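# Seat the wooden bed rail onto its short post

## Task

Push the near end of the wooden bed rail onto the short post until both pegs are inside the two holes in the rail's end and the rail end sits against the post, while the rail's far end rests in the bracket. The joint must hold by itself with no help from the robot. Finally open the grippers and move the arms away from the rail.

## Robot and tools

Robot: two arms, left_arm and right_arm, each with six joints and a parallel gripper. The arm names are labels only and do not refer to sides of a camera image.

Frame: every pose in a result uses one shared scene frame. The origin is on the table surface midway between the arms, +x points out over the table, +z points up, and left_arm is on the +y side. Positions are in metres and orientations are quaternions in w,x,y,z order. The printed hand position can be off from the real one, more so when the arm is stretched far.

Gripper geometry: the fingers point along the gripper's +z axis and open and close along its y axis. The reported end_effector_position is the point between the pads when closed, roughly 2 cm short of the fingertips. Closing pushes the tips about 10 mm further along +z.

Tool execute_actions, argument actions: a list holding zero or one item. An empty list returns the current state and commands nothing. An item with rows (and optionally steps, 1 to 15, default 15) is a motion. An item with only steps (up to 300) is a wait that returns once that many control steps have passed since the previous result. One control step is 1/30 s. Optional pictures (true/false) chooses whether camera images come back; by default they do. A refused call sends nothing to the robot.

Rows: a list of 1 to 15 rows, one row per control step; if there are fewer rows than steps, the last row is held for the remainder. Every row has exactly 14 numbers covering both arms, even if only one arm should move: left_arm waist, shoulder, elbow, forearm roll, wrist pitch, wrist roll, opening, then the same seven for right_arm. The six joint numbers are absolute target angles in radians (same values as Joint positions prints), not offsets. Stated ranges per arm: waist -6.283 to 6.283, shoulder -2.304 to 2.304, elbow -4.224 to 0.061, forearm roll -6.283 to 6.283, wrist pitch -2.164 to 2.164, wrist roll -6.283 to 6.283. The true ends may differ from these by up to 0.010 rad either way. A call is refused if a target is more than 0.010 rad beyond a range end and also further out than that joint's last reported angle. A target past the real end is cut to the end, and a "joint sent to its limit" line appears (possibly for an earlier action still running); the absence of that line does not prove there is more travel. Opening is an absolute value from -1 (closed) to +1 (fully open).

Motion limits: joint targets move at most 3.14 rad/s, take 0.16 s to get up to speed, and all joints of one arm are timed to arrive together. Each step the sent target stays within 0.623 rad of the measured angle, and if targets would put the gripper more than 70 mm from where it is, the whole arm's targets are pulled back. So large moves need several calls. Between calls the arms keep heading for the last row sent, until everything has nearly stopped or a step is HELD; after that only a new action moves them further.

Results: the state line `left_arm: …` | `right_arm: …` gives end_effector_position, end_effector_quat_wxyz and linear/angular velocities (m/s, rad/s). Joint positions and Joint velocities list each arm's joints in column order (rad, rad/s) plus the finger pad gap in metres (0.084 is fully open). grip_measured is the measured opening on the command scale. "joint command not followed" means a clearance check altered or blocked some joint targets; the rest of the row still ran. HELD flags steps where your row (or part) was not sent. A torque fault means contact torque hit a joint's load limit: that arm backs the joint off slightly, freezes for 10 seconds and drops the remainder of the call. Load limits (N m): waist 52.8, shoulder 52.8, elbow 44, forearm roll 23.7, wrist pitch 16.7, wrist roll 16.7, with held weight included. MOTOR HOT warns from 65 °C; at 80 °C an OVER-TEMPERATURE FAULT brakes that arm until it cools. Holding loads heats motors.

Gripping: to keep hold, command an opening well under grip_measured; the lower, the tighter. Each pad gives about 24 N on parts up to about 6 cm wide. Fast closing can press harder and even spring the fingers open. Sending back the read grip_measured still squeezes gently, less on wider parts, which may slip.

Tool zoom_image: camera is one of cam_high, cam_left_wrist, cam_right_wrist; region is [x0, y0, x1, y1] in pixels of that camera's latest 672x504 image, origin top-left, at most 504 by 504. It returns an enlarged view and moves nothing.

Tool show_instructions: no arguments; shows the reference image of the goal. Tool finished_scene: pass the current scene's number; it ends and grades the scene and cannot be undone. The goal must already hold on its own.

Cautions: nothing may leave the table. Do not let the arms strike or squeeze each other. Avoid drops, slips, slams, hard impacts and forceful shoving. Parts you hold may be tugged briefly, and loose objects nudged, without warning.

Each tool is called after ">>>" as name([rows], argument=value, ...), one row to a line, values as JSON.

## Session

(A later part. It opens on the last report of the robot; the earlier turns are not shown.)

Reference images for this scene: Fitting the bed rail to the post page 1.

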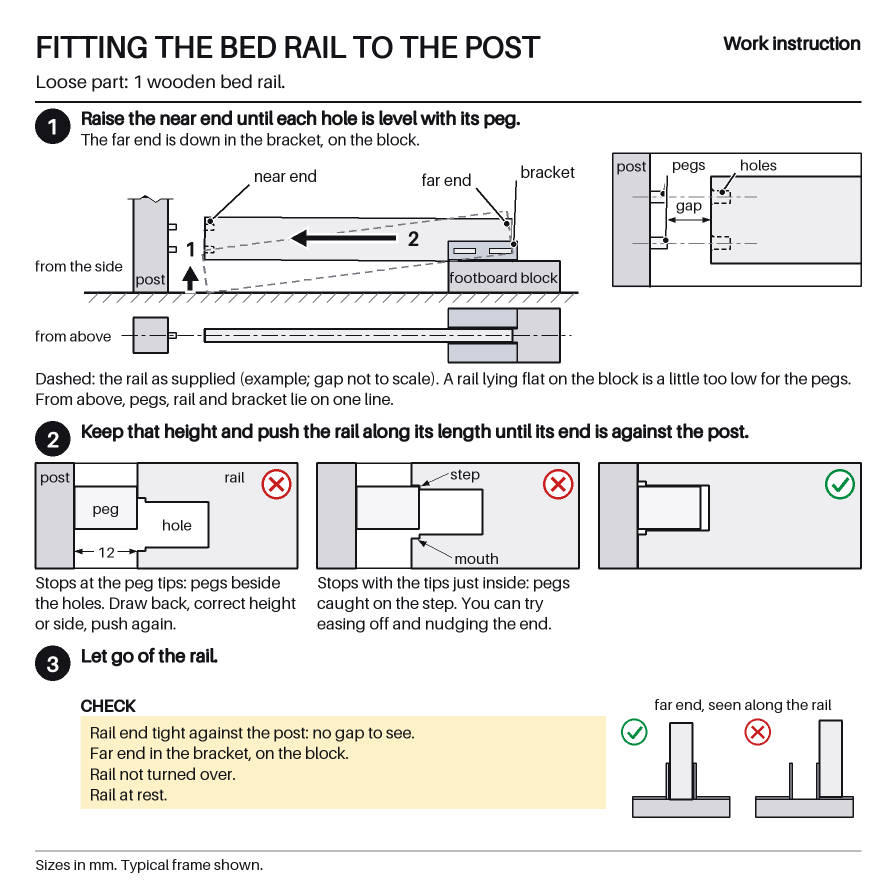

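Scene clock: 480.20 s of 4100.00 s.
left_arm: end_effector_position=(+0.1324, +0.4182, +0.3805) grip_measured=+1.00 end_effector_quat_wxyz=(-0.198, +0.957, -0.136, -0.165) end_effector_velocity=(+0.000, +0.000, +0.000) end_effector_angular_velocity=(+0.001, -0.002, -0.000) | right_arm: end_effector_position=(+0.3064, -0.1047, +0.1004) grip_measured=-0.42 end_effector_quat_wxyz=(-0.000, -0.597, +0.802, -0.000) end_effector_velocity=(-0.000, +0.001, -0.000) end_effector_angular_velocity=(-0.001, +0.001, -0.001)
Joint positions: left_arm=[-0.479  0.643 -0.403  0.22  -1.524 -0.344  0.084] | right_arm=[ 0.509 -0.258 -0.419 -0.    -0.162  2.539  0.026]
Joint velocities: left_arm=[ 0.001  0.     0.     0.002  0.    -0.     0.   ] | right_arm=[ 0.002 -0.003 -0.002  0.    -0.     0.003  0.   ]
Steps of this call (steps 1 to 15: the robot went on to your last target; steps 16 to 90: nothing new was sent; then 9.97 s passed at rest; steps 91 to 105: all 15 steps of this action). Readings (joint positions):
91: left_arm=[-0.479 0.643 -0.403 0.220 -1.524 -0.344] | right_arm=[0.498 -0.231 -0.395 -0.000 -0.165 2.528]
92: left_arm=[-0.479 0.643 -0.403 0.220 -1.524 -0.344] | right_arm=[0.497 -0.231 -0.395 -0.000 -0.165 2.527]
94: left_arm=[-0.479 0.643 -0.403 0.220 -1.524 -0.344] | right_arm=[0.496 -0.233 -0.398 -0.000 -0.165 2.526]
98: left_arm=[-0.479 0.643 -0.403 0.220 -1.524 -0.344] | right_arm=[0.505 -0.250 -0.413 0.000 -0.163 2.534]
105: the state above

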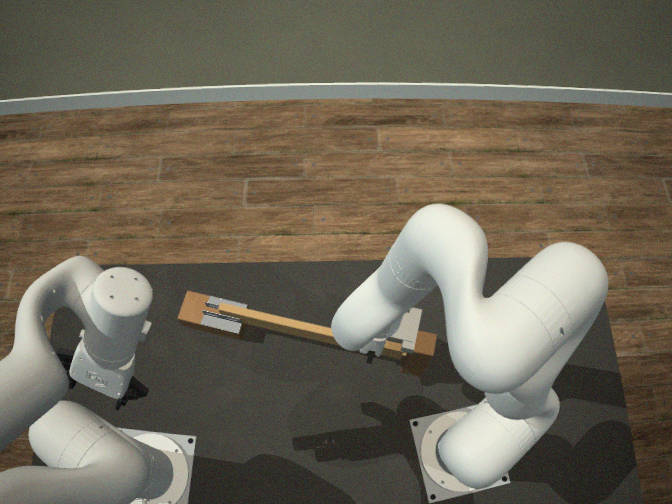

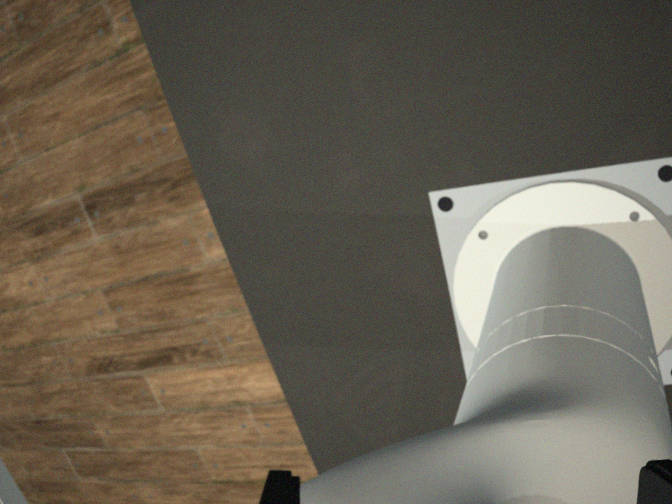

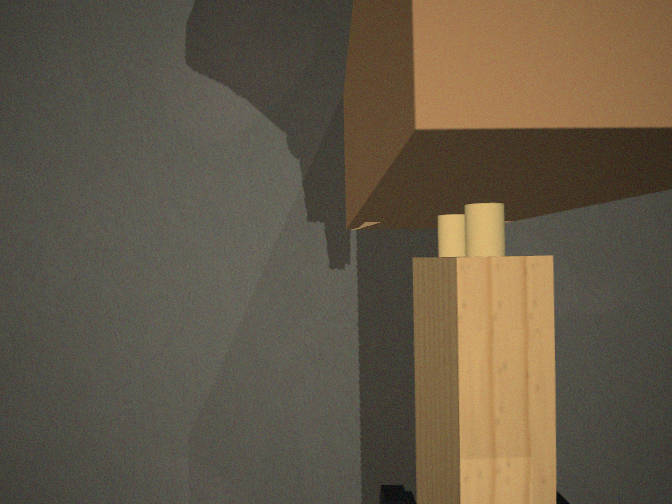

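>>> execute_actions([
  {"rows":[[-0.479,0.643,-0.403,0.22,-1.524,-0.344,1,0.5108,-0.2573,-0.4187,0,-0.162,2.5408,-0.4],[-0.479,0.643,-0.403,0.22,-1.524,-0.344,1,0.5108,-0.2573,-0.4187,0,-0.162,2.5408,-0.4],[-0.479,0.643,-0.403,0.22,-1.524,-0.344,1,0.5108,-0.2573,-0.4187,0,-0.162,2.5408,-0.4],[-0.479,0.643,-0.403,0.22,-1.524,-0.344,1,0.5108,-0.2573,-0.4187,0,-0.162,2.5408,-0.5],[-0.479,0.643,-0.403,0.22,-1.524,-0.344,1,0.5108,-0.2573,-0.4187,0,-0.162,2.5408,-0.58],[-0.479,0.643,-0.403,0.22,-1.524,-0.344,1,0.5108,-0.2573,-0.4187,0,-0.162,2.5408,-0.7],[-0.479,0.643,-0.403,0.22,-1.524,-0.344,1,0.5108,-0.2573,-0.4187,0,-0.162,2.5408,-1],[-0.479,0.643,-0.403,0.22,-1.524,-0.344,1,0.5108,-0.2573,-0.4187,0,-0.162,2.5408,-1],[-0.479,0.643,-0.403,0.22,-1.524,-0.344,1,0.5108,-0.2573,-0.4187,0,-0.162,2.5408,-1],[-0.479,0.643,-0.403,0.22,-1.524,-0.344,1,0.5108,-0.2558,-0.4186,0,-0.1634,2.5408,-1],[-0.479,0.643,-0.403,0.22,-1.524,-0.344,1,0.5108,-0.2544,-0.4185,0,-0.1648,2.5408,-1]],"steps":15},
], pictures=false)

>>> execute_actions([
  {"rows":[[-0.479,0.643,-0.403,0.22,-1.524,-0.344,1,0.5092,-0.253,-0.4163,0,-0.164,2.5392,-1],[-0.479,0.643,-0.403,0.22,-1.524,-0.344,1,0.5076,-0.2516,-0.4141,0,-0.1632,2.5376,-1],[-0.479,0.643,-0.403,0.22,-1.524,-0.344,1,0.506,-0.2502,-0.4119,0,-0.1624,2.536,-1],[-0.479,0.643,-0.403,0.22,-1.524,-0.344,1,0.5044,-0.2488,-0.4097,0,-0.1616,2.5344,-1],[-0.479,0.643,-0.403,0.22,-1.524,-0.344,1,0.5028,-0.2474,-0.4075,0,-0.1608,2.5328,-1],[-0.479,0.643,-0.403,0.22,-1.524,-0.344,1,0.5012,-0.246,-0.4053,0,-0.16,2.5312,-1],[-0.479,0.643,-0.403,0.22,-1.524,-0.344,1,0.4996,-0.2446,-0.4031,0,-0.1592,2.5296,-1],[-0.479,0.643,-0.403,0.22,-1.524,-0.344,1,0.498,-0.2432,-0.4009,0,-0.1584,2.528,-1],[-0.479,0.643,-0.403,0.22,-1.524,-0.344,1,0.4964,-0.2418,-0.3987,0,-0.1576,2.5264,-1],[-0.479,0.643,-0.403,0.22,-1.524,-0.344,1,0.4948,-0.2404,-0.3965,0,-0.1568,2.5248,-1],[-0.479,0.643,-0.403,0.22,-1.524,-0.344,1,0.4932,-0.239,-0.3943,0,-0.156,2.5232,-1],[-0.479,0.643,-0.403,0.22,-1.524,-0.344,1,0.4916,-0.2376,-0.3921,0,-0.1552,2.5216,-1],[-0.479,0.643,-0.403,0.22,-1.524,-0.344,1,0.49,-0.2362,-0.3899,0,-0.1544,2.52,-1]],"steps":15},
], pictures=false)

>>> execute_actions([
  {"steps":12},
])

Scene clock: 510.03 s of 4100.00 s.
left_arm: end_effector_position=(+0.1324, +0.4182, +0.3805) grip_measured=+1.00 end_effector_quat_wxyz=(-0.198, +0.957, -0.136, -0.165) end_effector_velocity=(+0.000, +0.000, +0.000) end_effector_angular_velocity=(+0.001, +0.000, +0.001) | right_arm: end_effector_position=(+0.3059, -0.1044, +0.1009) grip_measured=-0.58 end_effector_quat_wxyz=(-0.000, -0.597, +0.802, -0.000) end_effector_velocity=(+0.001, +0.001, +0.003) end_effector_angular_velocity=(+0.001, -0.002, -0.001)
Joint positions: left_arm=[-0.479  0.643 -0.403  0.22  -1.524 -0.344  0.084] | right_arm=[ 0.511 -0.255 -0.419 -0.    -0.164  2.54   0.018]
Joint velocities: left_arm=[ 0.001 -0.    -0.     0.001 -0.    -0.     0.   ] | right_arm=[-0.001  0.009 -0.001 -0.    -0.008  0.     0.   ]
Steps of this call (steps 1 to 15: the robot went on to your last target; steps 16 to 90: nothing new was sent; then 26.33 s passed at rest; steps 91 to 105: all 15 steps of this action). Readings (joint positions):
91: left_arm=[-0.479 0.643 -0.403 0.220 -1.524 -0.344] | right_arm=[0.509 -0.258 -0.420 -0.000 -0.162 2.539]
92: left_arm=[-0.479 0.643 -0.403 0.220 -1.524 -0.344] | right_arm=[0.509 -0.258 -0.419 0.000 -0.162 2.539]
94: left_arm=[-0.479 0.643 -0.403 0.220 -1.524 -0.344] | right_arm=[0.510 -0.258 -0.419 0.000 -0.162 2.540]
98: left_arm=[-0.479 0.643 -0.403 0.220 -1.524 -0.344] | right_arm=[0.511 -0.257 -0.419 -0.000 -0.163 2.540]
105: the state above

Scene clock: 510.53 s of 4100.00 s.
left_arm: end_effector_position=(+0.1324, +0.4182, +0.3805) grip_measured=+1.00 end_effector_quat_wxyz=(-0.198, +0.957, -0.136, -0.165) end_effector_velocity=(+0.000, +0.000, +0.000) end_effector_angular_velocity=(+0.001, -0.001, -0.002) | right_arm: end_effector_position=(+0.3034, -0.1134, +0.1013) grip_measured=-0.58 end_effector_quat_wxyz=(+0.002, -0.597, +0.802, +0.000) end_effector_velocity=(-0.007, -0.022, -0.001) end_effector_angular_velocity=(+0.000, -0.001, -0.004)
Joint positions: left_arm=[-0.479  0.643 -0.403  0.22  -1.524 -0.344  0.084] | right_arm=[ 0.493 -0.238 -0.396  0.    -0.153  2.523  0.019]
Joint velocities: left_arm=[-0.001 -0.    -0.     0.001 -0.     0.    -0.   ] | right_arm=[-0.041  0.031  0.05  -0.002  0.021 -0.035 -0.   ]
Steps of this call (steps 1 to 15: all 15 steps of this action). Readings (joint positions):
1: left_arm=[-0.479 0.643 -0.403 0.220 -1.524 -0.344] | right_arm=[0.511 -0.255 -0.419 -0.000 -0.164 2.541]
2: left_arm=[-0.479 0.643 -0.403 0.220 -1.524 -0.344] | right_arm=[0.511 -0.255 -0.418 -0.000 -0.164 2.540]
4: left_arm=[-0.479 0.643 -0.403 0.220 -1.524 -0.344] | right_arm=[0.509 -0.253 -0.417 0.000 -0.162 2.539]
8: left_arm=[-0.479 0.643 -0.403 0.220 -1.524 -0.344] | right_arm=[0.505 -0.248 -0.410 0.001 -0.158 2.534]
15: the state above

Scene clock: 510.93 s of 4100.00 s.
left_arm: end_effector_position=(+0.1324, +0.4182, +0.3805) grip_measured=+1.00 end_effector_quat_wxyz=(-0.198, +0.957, -0.136, -0.165) end_effector_velocity=(-0.000, +0.000, -0.000) end_effector_angular_velocity=(+0.001, +0.001, -0.000) | right_arm: end_effector_position=(+0.3027, -0.1151, +0.1011) grip_measured=-0.58 end_effector_quat_wxyz=(+0.002, -0.597, +0.802, +0.000) end_effector_velocity=(-0.000, -0.000, -0.000) end_effector_angular_velocity=(-0.001, +0.001, +0.000)
Joint positions: left_arm=[-0.479  0.643 -0.403  0.22  -1.524 -0.344  0.084] | right_arm=[ 0.49  -0.236 -0.392 -0.    -0.151  2.52   0.019]
Joint velocities: left_arm=[ 0.    -0.001  0.     0.001 -0.001  0.     0.   ] | right_arm=[ 0.    -0.001 -0.     0.    -0.    -0.     0.   ]
Steps of this call (steps 1 to 12: the robot went on to your last target). Readings (joint positions):
1: left_arm=[-0.479 0.643 -0.403 0.220 -1.524 -0.344] | right_arm=[0.492 -0.237 -0.394 -0.000 -0.152 2.522]
2: left_arm=[-0.479 0.643 -0.403 0.220 -1.524 -0.344] | right_arm=[0.491 -0.237 -0.393 -0.000 -0.152 2.521]
4: left_arm=[-0.479 0.643 -0.403 0.220 -1.524 -0.344] | right_arm=[0.490 -0.236 -0.392 -0.000 -0.152 2.520]
8: left_arm=[-0.479 0.643 -0.403 0.220 -1.524 -0.344] | right_arm=[0.490 -0.236 -0.392 -0.000 -0.151 2.520]
12: the state above

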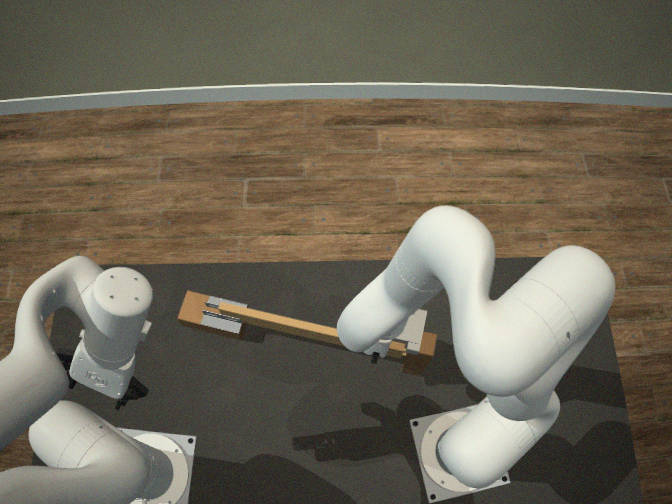

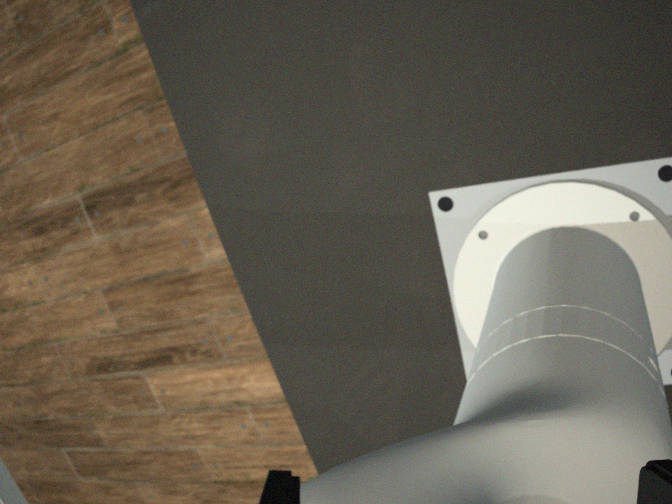

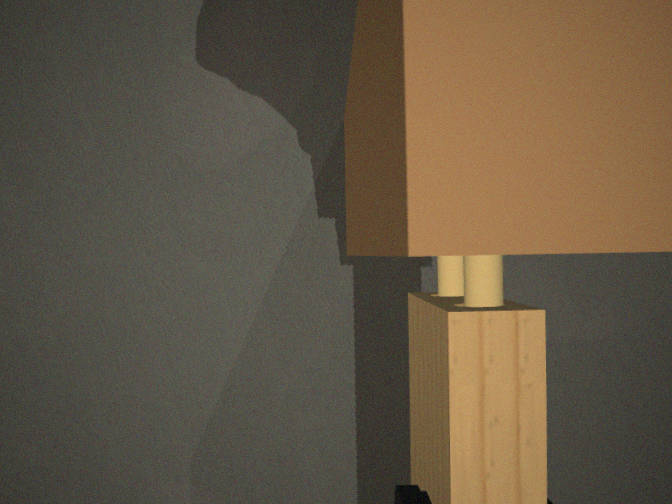

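>>> execute_actions([
  {"rows":[[-0.479,0.643,-0.403,0.22,-1.524,-0.344,1,0.4962,-0.238,-0.3927,0,-0.1555,2.5262,-1],[-0.479,0.643,-0.403,0.22,-1.524,-0.344,1,0.4962,-0.238,-0.3927,0,-0.1555,2.5262,-1],[-0.479,0.643,-0.403,0.22,-1.524,-0.344,1,0.4962,-0.238,-0.3927,0,-0.1555,2.5262,-1],[-0.479,0.643,-0.403,0.22,-1.524,-0.344,1,0.4962,-0.238,-0.3927,0,-0.1555,2.5262,-1],[-0.479,0.643,-0.403,0.22,-1.524,-0.344,1,0.4954,-0.2373,-0.3916,0,-0.1551,2.5254,-1],[-0.479,0.643,-0.403,0.22,-1.524,-0.344,1,0.4946,-0.2366,-0.3905,0,-0.1547,2.5246,-1],[-0.479,0.643,-0.403,0.22,-1.524,-0.344,1,0.4938,-0.2359,-0.3894,0,-0.1543,2.5238,-1],[-0.479,0.643,-0.403,0.22,-1.524,-0.344,1,0.493,-0.2352,-0.3883,0,-0.1539,2.523,-1],[-0.479,0.643,-0.403,0.22,-1.524,-0.344,1,0.4922,-0.2345,-0.3872,0,-0.1535,2.5222,-1],[-0.479,0.643,-0.403,0.22,-1.524,-0.344,1,0.4914,-0.2338,-0.3861,0,-0.1531,2.5214,-1],[-0.479,0.643,-0.403,0.22,-1.524,-0.344,1,0.4906,-0.2331,-0.385,0,-0.1527,2.5206,-1],[-0.479,0.643,-0.403,0.22,-1.524,-0.344,1,0.4898,-0.2324,-0.3839,0,-0.1523,2.5198,-1],[-0.479,0.643,-0.403,0.22,-1.524,-0.344,1,0.489,-0.2317,-0.3828,0,-0.1519,2.519,-1],[-0.479,0.643,-0.403,0.22,-1.524,-0.344,1,0.4882,-0.231,-0.3817,0,-0.1515,2.5182,-1]],"steps":15},
])

Scene clock: 530.20 s of 4100.00 s.
left_arm: end_effector_position=(+0.1324, +0.4182, +0.3805) grip_measured=+1.00 end_effector_quat_wxyz=(-0.198, +0.957, -0.136, -0.165) end_effector_velocity=(+0.000, +0.000, +0.000) end_effector_angular_velocity=(+0.001, -0.000, -0.001) | right_arm: end_effector_position=(+0.3006, -0.1168, +0.1008) grip_measured=-0.58 end_effector_quat_wxyz=(+0.001, -0.597, +0.802, +0.000) end_effector_velocity=(-0.003, -0.010, +0.000) end_effector_angular_velocity=(+0.007, -0.009, +0.001)
Joint positions: left_arm=[-0.479  0.643 -0.403  0.22  -1.524 -0.344  0.084] | right_arm=[ 0.49  -0.233 -0.386 -0.    -0.151  2.52   0.019]
Joint velocities: left_arm=[-0.001 -0.    -0.     0.001 -0.001 -0.     0.   ] | right_arm=[-0.02   0.02   0.028  0.001  0.019 -0.022 -0.   ]
Steps of this call (steps 1 to 15: the robot went on to your last target; steps 16 to 90: nothing new was sent; then 15.77 s passed at rest; steps 91 to 105: all 15 steps of this action). Readings (joint positions):
91: left_arm=[-0.479 0.643 -0.403 0.220 -1.524 -0.344] | right_arm=[0.490 -0.236 -0.392 -0.000 -0.152 2.520]
92: left_arm=[-0.479 0.643 -0.403 0.220 -1.524 -0.344] | right_arm=[0.491 -0.236 -0.392 -0.000 -0.152 2.521]
94: left_arm=[-0.479 0.643 -0.403 0.220 -1.524 -0.344] | right_arm=[0.493 -0.238 -0.392 -0.000 -0.153 2.524]
98: left_arm=[-0.479 0.643 -0.403 0.220 -1.524 -0.344] | right_arm=[0.494 -0.237 -0.392 -0.001 -0.155 2.525]
105: the state above

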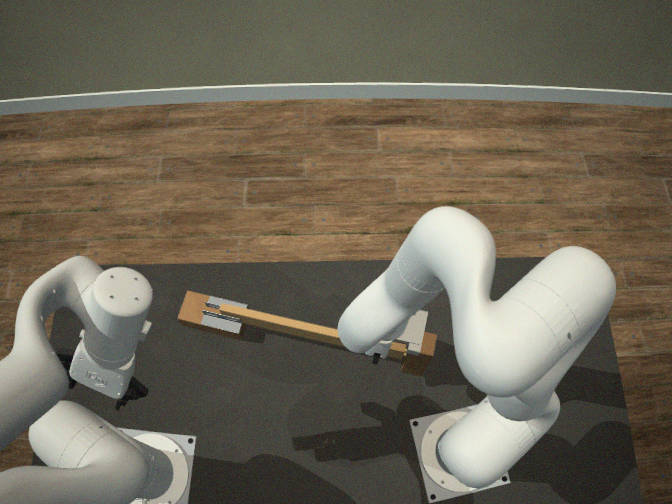

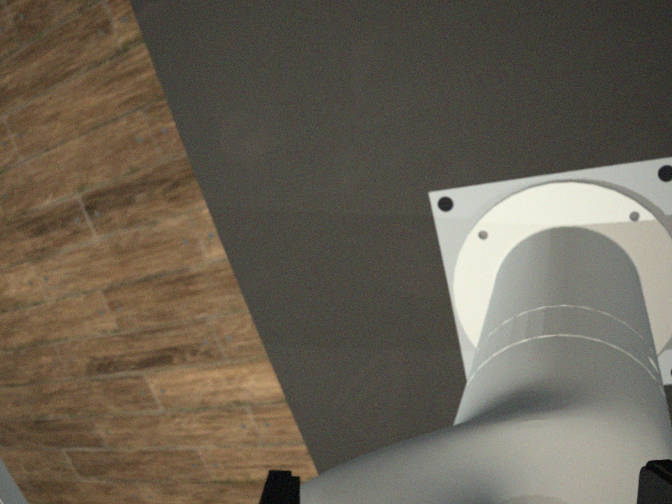

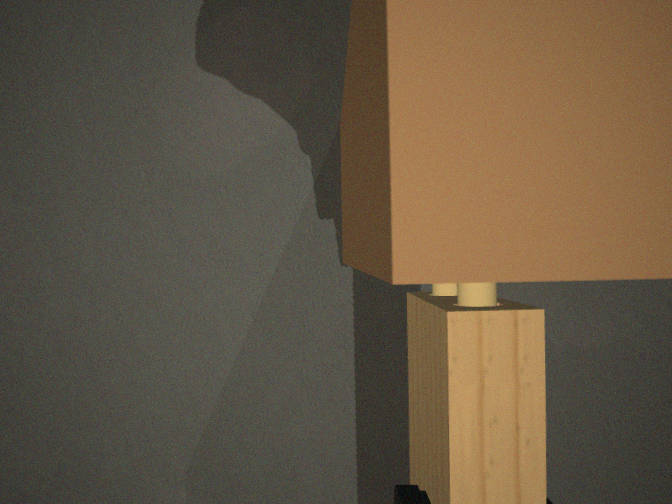

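>>> execute_actions([
  {"rows":[[-0.479,0.643,-0.403,0.22,-1.524,-0.344,1,0.4869,-0.2299,-0.3799,0,-0.1509,2.5169,-1],[-0.479,0.643,-0.403,0.22,-1.524,-0.344,1,0.4856,-0.2288,-0.3781,0,-0.1503,2.5156,-1],[-0.479,0.643,-0.403,0.22,-1.524,-0.344,1,0.4843,-0.2277,-0.3763,0,-0.1497,2.5143,-1],[-0.479,0.643,-0.403,0.22,-1.524,-0.344,1,0.483,-0.2266,-0.3745,0,-0.1491,2.513,-1],[-0.479,0.643,-0.403,0.22,-1.524,-0.344,1,0.4817,-0.2255,-0.3727,0,-0.1485,2.5117,-1],[-0.479,0.643,-0.403,0.22,-1.524,-0.344,1,0.4804,-0.2244,-0.3709,0,-0.1479,2.5104,-1],[-0.479,0.643,-0.403,0.22,-1.524,-0.344,1,0.4791,-0.2233,-0.3691,0,-0.1473,2.5091,-1],[-0.479,0.643,-0.403,0.22,-1.524,-0.344,1,0.4778,-0.2222,-0.3673,0,-0.1467,2.5078,-1],[-0.479,0.643,-0.403,0.22,-1.524,-0.344,1,0.4765,-0.2211,-0.3655,0,-0.1461,2.5065,-1],[-0.479,0.643,-0.403,0.22,-1.524,-0.344,1,0.4752,-0.22,-0.3637,0,-0.1455,2.5052,-1]],"steps":15},
], pictures=false)

>>> execute_actions([
  {"steps":12},
])

Scene clock: 546.27 s of 4100.00 s.
left_arm: end_effector_position=(+0.1324, +0.4182, +0.3805) grip_measured=+1.00 end_effector_quat_wxyz=(-0.198, +0.957, -0.136, -0.165) end_effector_velocity=(-0.000, +0.000, -0.000) end_effector_angular_velocity=(+0.000, +0.001, +0.002) | right_arm: end_effector_position=(+0.2986, -0.1236, +0.1008) grip_measured=-0.58 end_effector_quat_wxyz=(+0.004, -0.597, +0.802, +0.000) end_effector_velocity=(-0.000, -0.003, +0.000) end_effector_angular_velocity=(+0.002, -0.003, +0.001)
Joint positions: left_arm=[-0.479  0.643 -0.403  0.22  -1.524 -0.344  0.084] | right_arm=[ 0.476 -0.22  -0.368 -0.    -0.14   2.506  0.019]
Joint velocities: left_arm=[ 0.001  0.     0.001 -0.001 -0.     0.     0.   ] | right_arm=[-0.008  0.007  0.008  0.     0.005 -0.008  0.   ]
Steps of this call (steps 1 to 15: the robot went on to your last target; steps 16 to 90: nothing new was sent; then 12.57 s passed at rest; steps 91 to 105: all 15 steps of this action). Readings (joint positions):
91: left_arm=[-0.479 0.643 -0.403 0.220 -1.524 -0.344] | right_arm=[0.488 -0.231 -0.383 0.000 -0.149 2.518]
92: left_arm=[-0.479 0.643 -0.403 0.220 -1.524 -0.344] | right_arm=[0.488 -0.231 -0.383 0.000 -0.148 2.518]
94: left_arm=[-0.479 0.643 -0.403 0.220 -1.524 -0.344] | right_arm=[0.487 -0.230 -0.382 0.000 -0.148 2.517]
98: left_arm=[-0.479 0.643 -0.403 0.220 -1.524 -0.344] | right_arm=[0.482 -0.226 -0.376 -0.000 -0.145 2.512]
105: the state above

Scene clock: 546.67 s of 4100.00 s.
left_arm: end_effector_position=(+0.1324, +0.4182, +0.3805) grip_measured=+1.00 end_effector_quat_wxyz=(-0.198, +0.957, -0.136, -0.165) end_effector_velocity=(-0.000, -0.000, -0.000) end_effector_angular_velocity=(-0.000, +0.001, +0.000) | right_arm: end_effector_position=(+0.2986, -0.1238, +0.1008) grip_measured=-0.58 end_effector_quat_wxyz=(+0.004, -0.597, +0.802, +0.000) end_effector_velocity=(+0.000, +0.000, +0.000) end_effector_angular_velocity=(+0.001, -0.001, +0.000)
Joint positions: left_arm=[-0.479  0.643 -0.403  0.22  -1.524 -0.344  0.084] | right_arm=[ 0.475 -0.22  -0.368  0.    -0.14   2.505  0.019]
Joint velocities: left_arm=[-0.001  0.     0.    -0.001 -0.    -0.    -0.   ] | right_arm=[-0.    -0.    -0.     0.     0.001 -0.    -0.   ]
Steps of this call (steps 1 to 12: the robot went on to your last target). Readings (joint positions):
1: left_arm=[-0.479 0.643 -0.403 0.220 -1.524 -0.344] | right_arm=[0.476 -0.220 -0.368 -0.000 -0.140 2.506]
2: left_arm=[-0.479 0.643 -0.403 0.220 -1.524 -0.344] | right_arm=[0.475 -0.220 -0.368 -0.000 -0.140 2.505]
4: left_arm=[-0.479 0.643 -0.403 0.220 -1.524 -0.344] | right_arm=[0.475 -0.220 -0.368 0.000 -0.140 2.505]
8: left_arm=[-0.479 0.643 -0.403 0.220 -1.524 -0.344] | right_arm=[0.475 -0.220 -0.368 0.000 -0.140 2.505]
12: the state above

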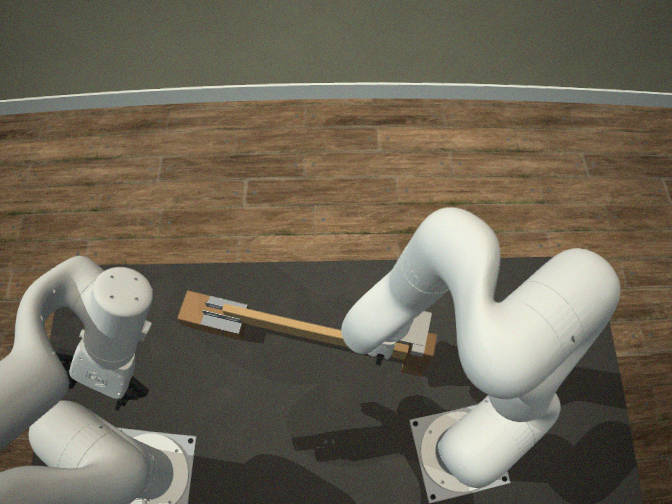

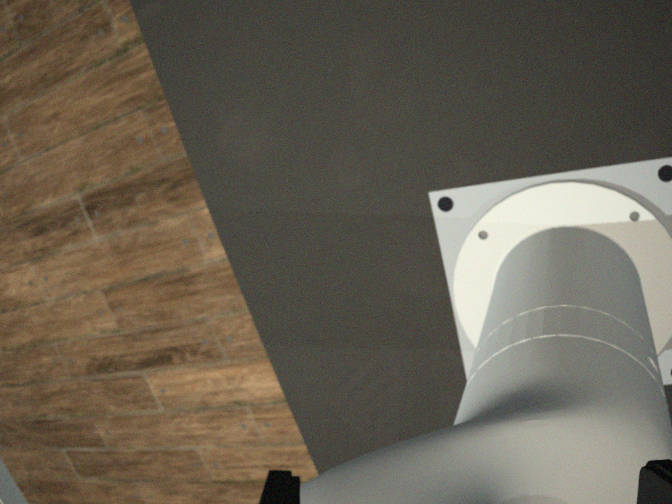

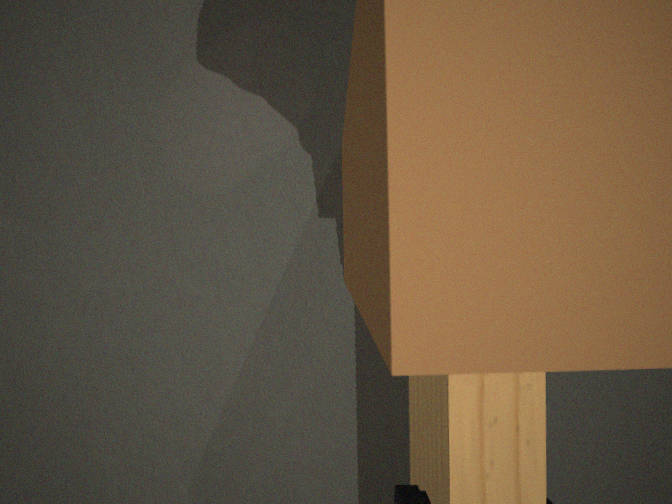

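>>> execute_actions([
  {"rows":[[-0.479,0.643,-0.403,0.22,-1.524,-0.344,1,0.476,-0.22,-0.368,0,-0.148,2.506,0.2],[-0.479,0.643,-0.403,0.22,-1.524,-0.344,1,0.476,-0.22,-0.368,0,-0.148,2.506,0.2],[-0.479,0.643,-0.403,0.22,-1.524,-0.344,1,0.476,-0.22,-0.368,0,-0.148,2.506,0.2],[-0.479,0.643,-0.403,0.22,-1.524,-0.344,1,0.476,-0.22,-0.368,0,-0.148,2.506,0.2],[-0.479,0.643,-0.403,0.22,-1.524,-0.344,1,0.476,-0.22,-0.368,0,-0.148,2.506,0.2],[-0.479,0.643,-0.403,0.22,-1.524,-0.344,1,0.5,-0.1,-0.4,0,-0.3,2.53,0.2],[-0.479,0.643,-0.403,0.22,-1.524,-0.344,1,0.5,-0.1,-0.4,0,-0.3,2.53,0.2],[-0.479,0.643,-0.403,0.22,-1.524,-0.344,1,0.5,-0.1,-0.4,0,-0.3,2.53,0.2],[-0.479,0.643,-0.403,0.22,-1.524,-0.344,1,0.5,-0.1,-0.4,0,-0.3,2.53,0.2],[-0.479,0.643,-0.403,0.22,-1.524,-0.344,1,0.626,-0.089,-0.629,0,-0.54,2.656,1]],"steps":15},
], pictures=false)

>>> execute_actions([
  {"steps":30},
])

Scene clock: 559.47 s of 4100.00 s.
left_arm: end_effector_position=(+0.1324, +0.4182, +0.3805) grip_measured=+1.00 end_effector_quat_wxyz=(-0.198, +0.957, -0.136, -0.165) end_effector_velocity=(-0.000, +0.000, -0.000) end_effector_angular_velocity=(-0.000, -0.000, +0.001) | right_arm: end_effector_position=(+0.3171, -0.0773, +0.1673) grip_measured=+0.96 end_effector_quat_wxyz=(-0.001, -0.597, +0.802, -0.000) end_effector_velocity=(+0.106, +0.287, +0.277) end_effector_angular_velocity=(+0.024, -0.028, +0.005)
Joint positions: left_arm=[-0.479  0.643 -0.403  0.22  -1.524 -0.344  0.084] | right_arm=[ 0.552 -0.114 -0.495  0.    -0.383  2.582  0.083]
Joint velocities: left_arm=[ 0.     0.001  0.001 -0.    -0.    -0.    -0.   ] | right_arm=[ 0.427  0.129 -0.783  0.001 -0.875  0.421  0.028]
Steps of this call (steps 1 to 15: the robot went on to your last target; steps 16 to 90: nothing new was sent; then 9.30 s passed at rest; steps 91 to 105: all 15 steps of this action). Readings (joint positions):
91: left_arm=[-0.479 0.643 -0.403 0.220 -1.524 -0.344] | right_arm=[0.475 -0.220 -0.368 -0.000 -0.140 2.505]
92: left_arm=[-0.479 0.643 -0.403 0.220 -1.524 -0.344] | right_arm=[0.475 -0.220 -0.367 0.000 -0.144 2.506]
94: left_arm=[-0.479 0.643 -0.403 0.220 -1.524 -0.344] | right_arm=[0.476 -0.221 -0.363 0.000 -0.152 2.507]
98: left_arm=[-0.479 0.643 -0.403 0.220 -1.524 -0.344] | right_arm=[0.480 -0.205 -0.369 0.000 -0.175 2.510]
105: the state above

Scene clock: 560.47 s of 4100.00 s.
left_arm: end_effector_position=(+0.1324, +0.4182, +0.3805) grip_measured=+1.00 end_effector_quat_wxyz=(-0.198, +0.957, -0.136, -0.165) end_effector_velocity=(+0.000, +0.000, -0.000) end_effector_angular_velocity=(+0.001, -0.001, -0.001) | right_arm: end_effector_position=(+0.3282, -0.0298, +0.2197) grip_measured=+1.00 end_effector_quat_wxyz=(-0.000, -0.597, +0.802, -0.000) end_effector_velocity=(+0.000, +0.000, +0.000) end_effector_angular_velocity=(+0.000, -0.000, +0.000)
Joint positions: left_arm=[-0.479  0.643 -0.403  0.22  -1.524 -0.344  0.084] | right_arm=[ 0.626 -0.089 -0.629 -0.    -0.54   2.656  0.084]
Joint velocities: left_arm=[-0.     0.     0.     0.001 -0.     0.    -0.   ] | right_arm=[-0.     0.001 -0.    -0.    -0.001 -0.    -0.   ]
Steps of this call (steps 1 to 30: the robot went on to your last target). Readings (joint positions):
1: left_arm=[-0.479 0.643 -0.403 0.220 -1.524 -0.344] | right_arm=[0.566 -0.109 -0.521 0.000 -0.412 2.596]
2: left_arm=[-0.479 0.643 -0.403 0.220 -1.524 -0.344] | right_arm=[0.580 -0.105 -0.545 0.000 -0.441 2.609]
4: left_arm=[-0.479 0.643 -0.403 0.220 -1.524 -0.344] | right_arm=[0.605 -0.096 -0.591 0.000 -0.493 2.634]
8: left_arm=[-0.479 0.643 -0.403 0.220 -1.524 -0.344] | right_arm=[0.623 -0.090 -0.624 0.000 -0.533 2.653]
30: the state above
All arms were judged still, so your last target was given up. Only a new action makes them travel on or press farther. Fingers that are still opening or closing keep moving.

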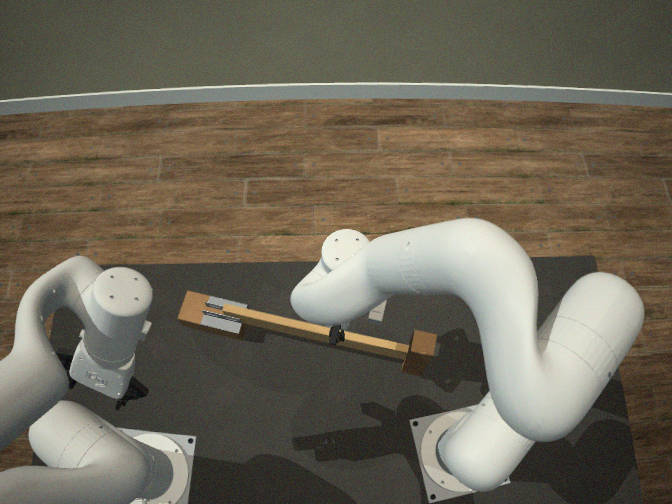

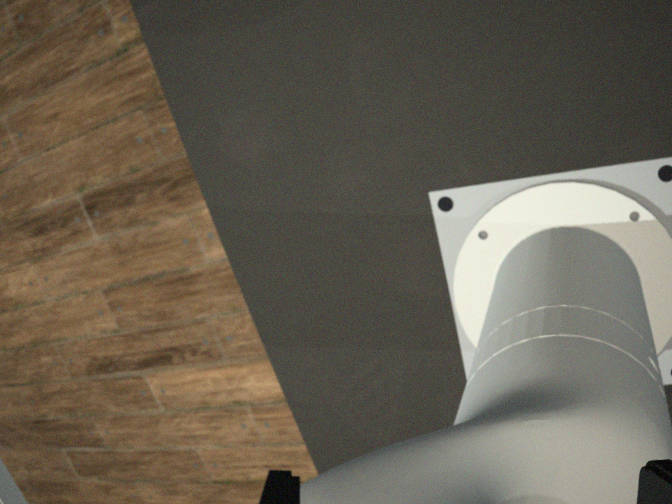

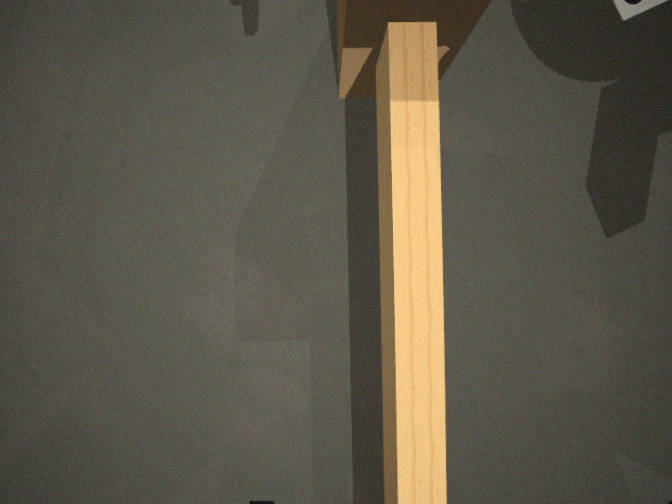

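Seated, no gap.

>>> finished_scene(scene=2)

The scene is finished: the task was done.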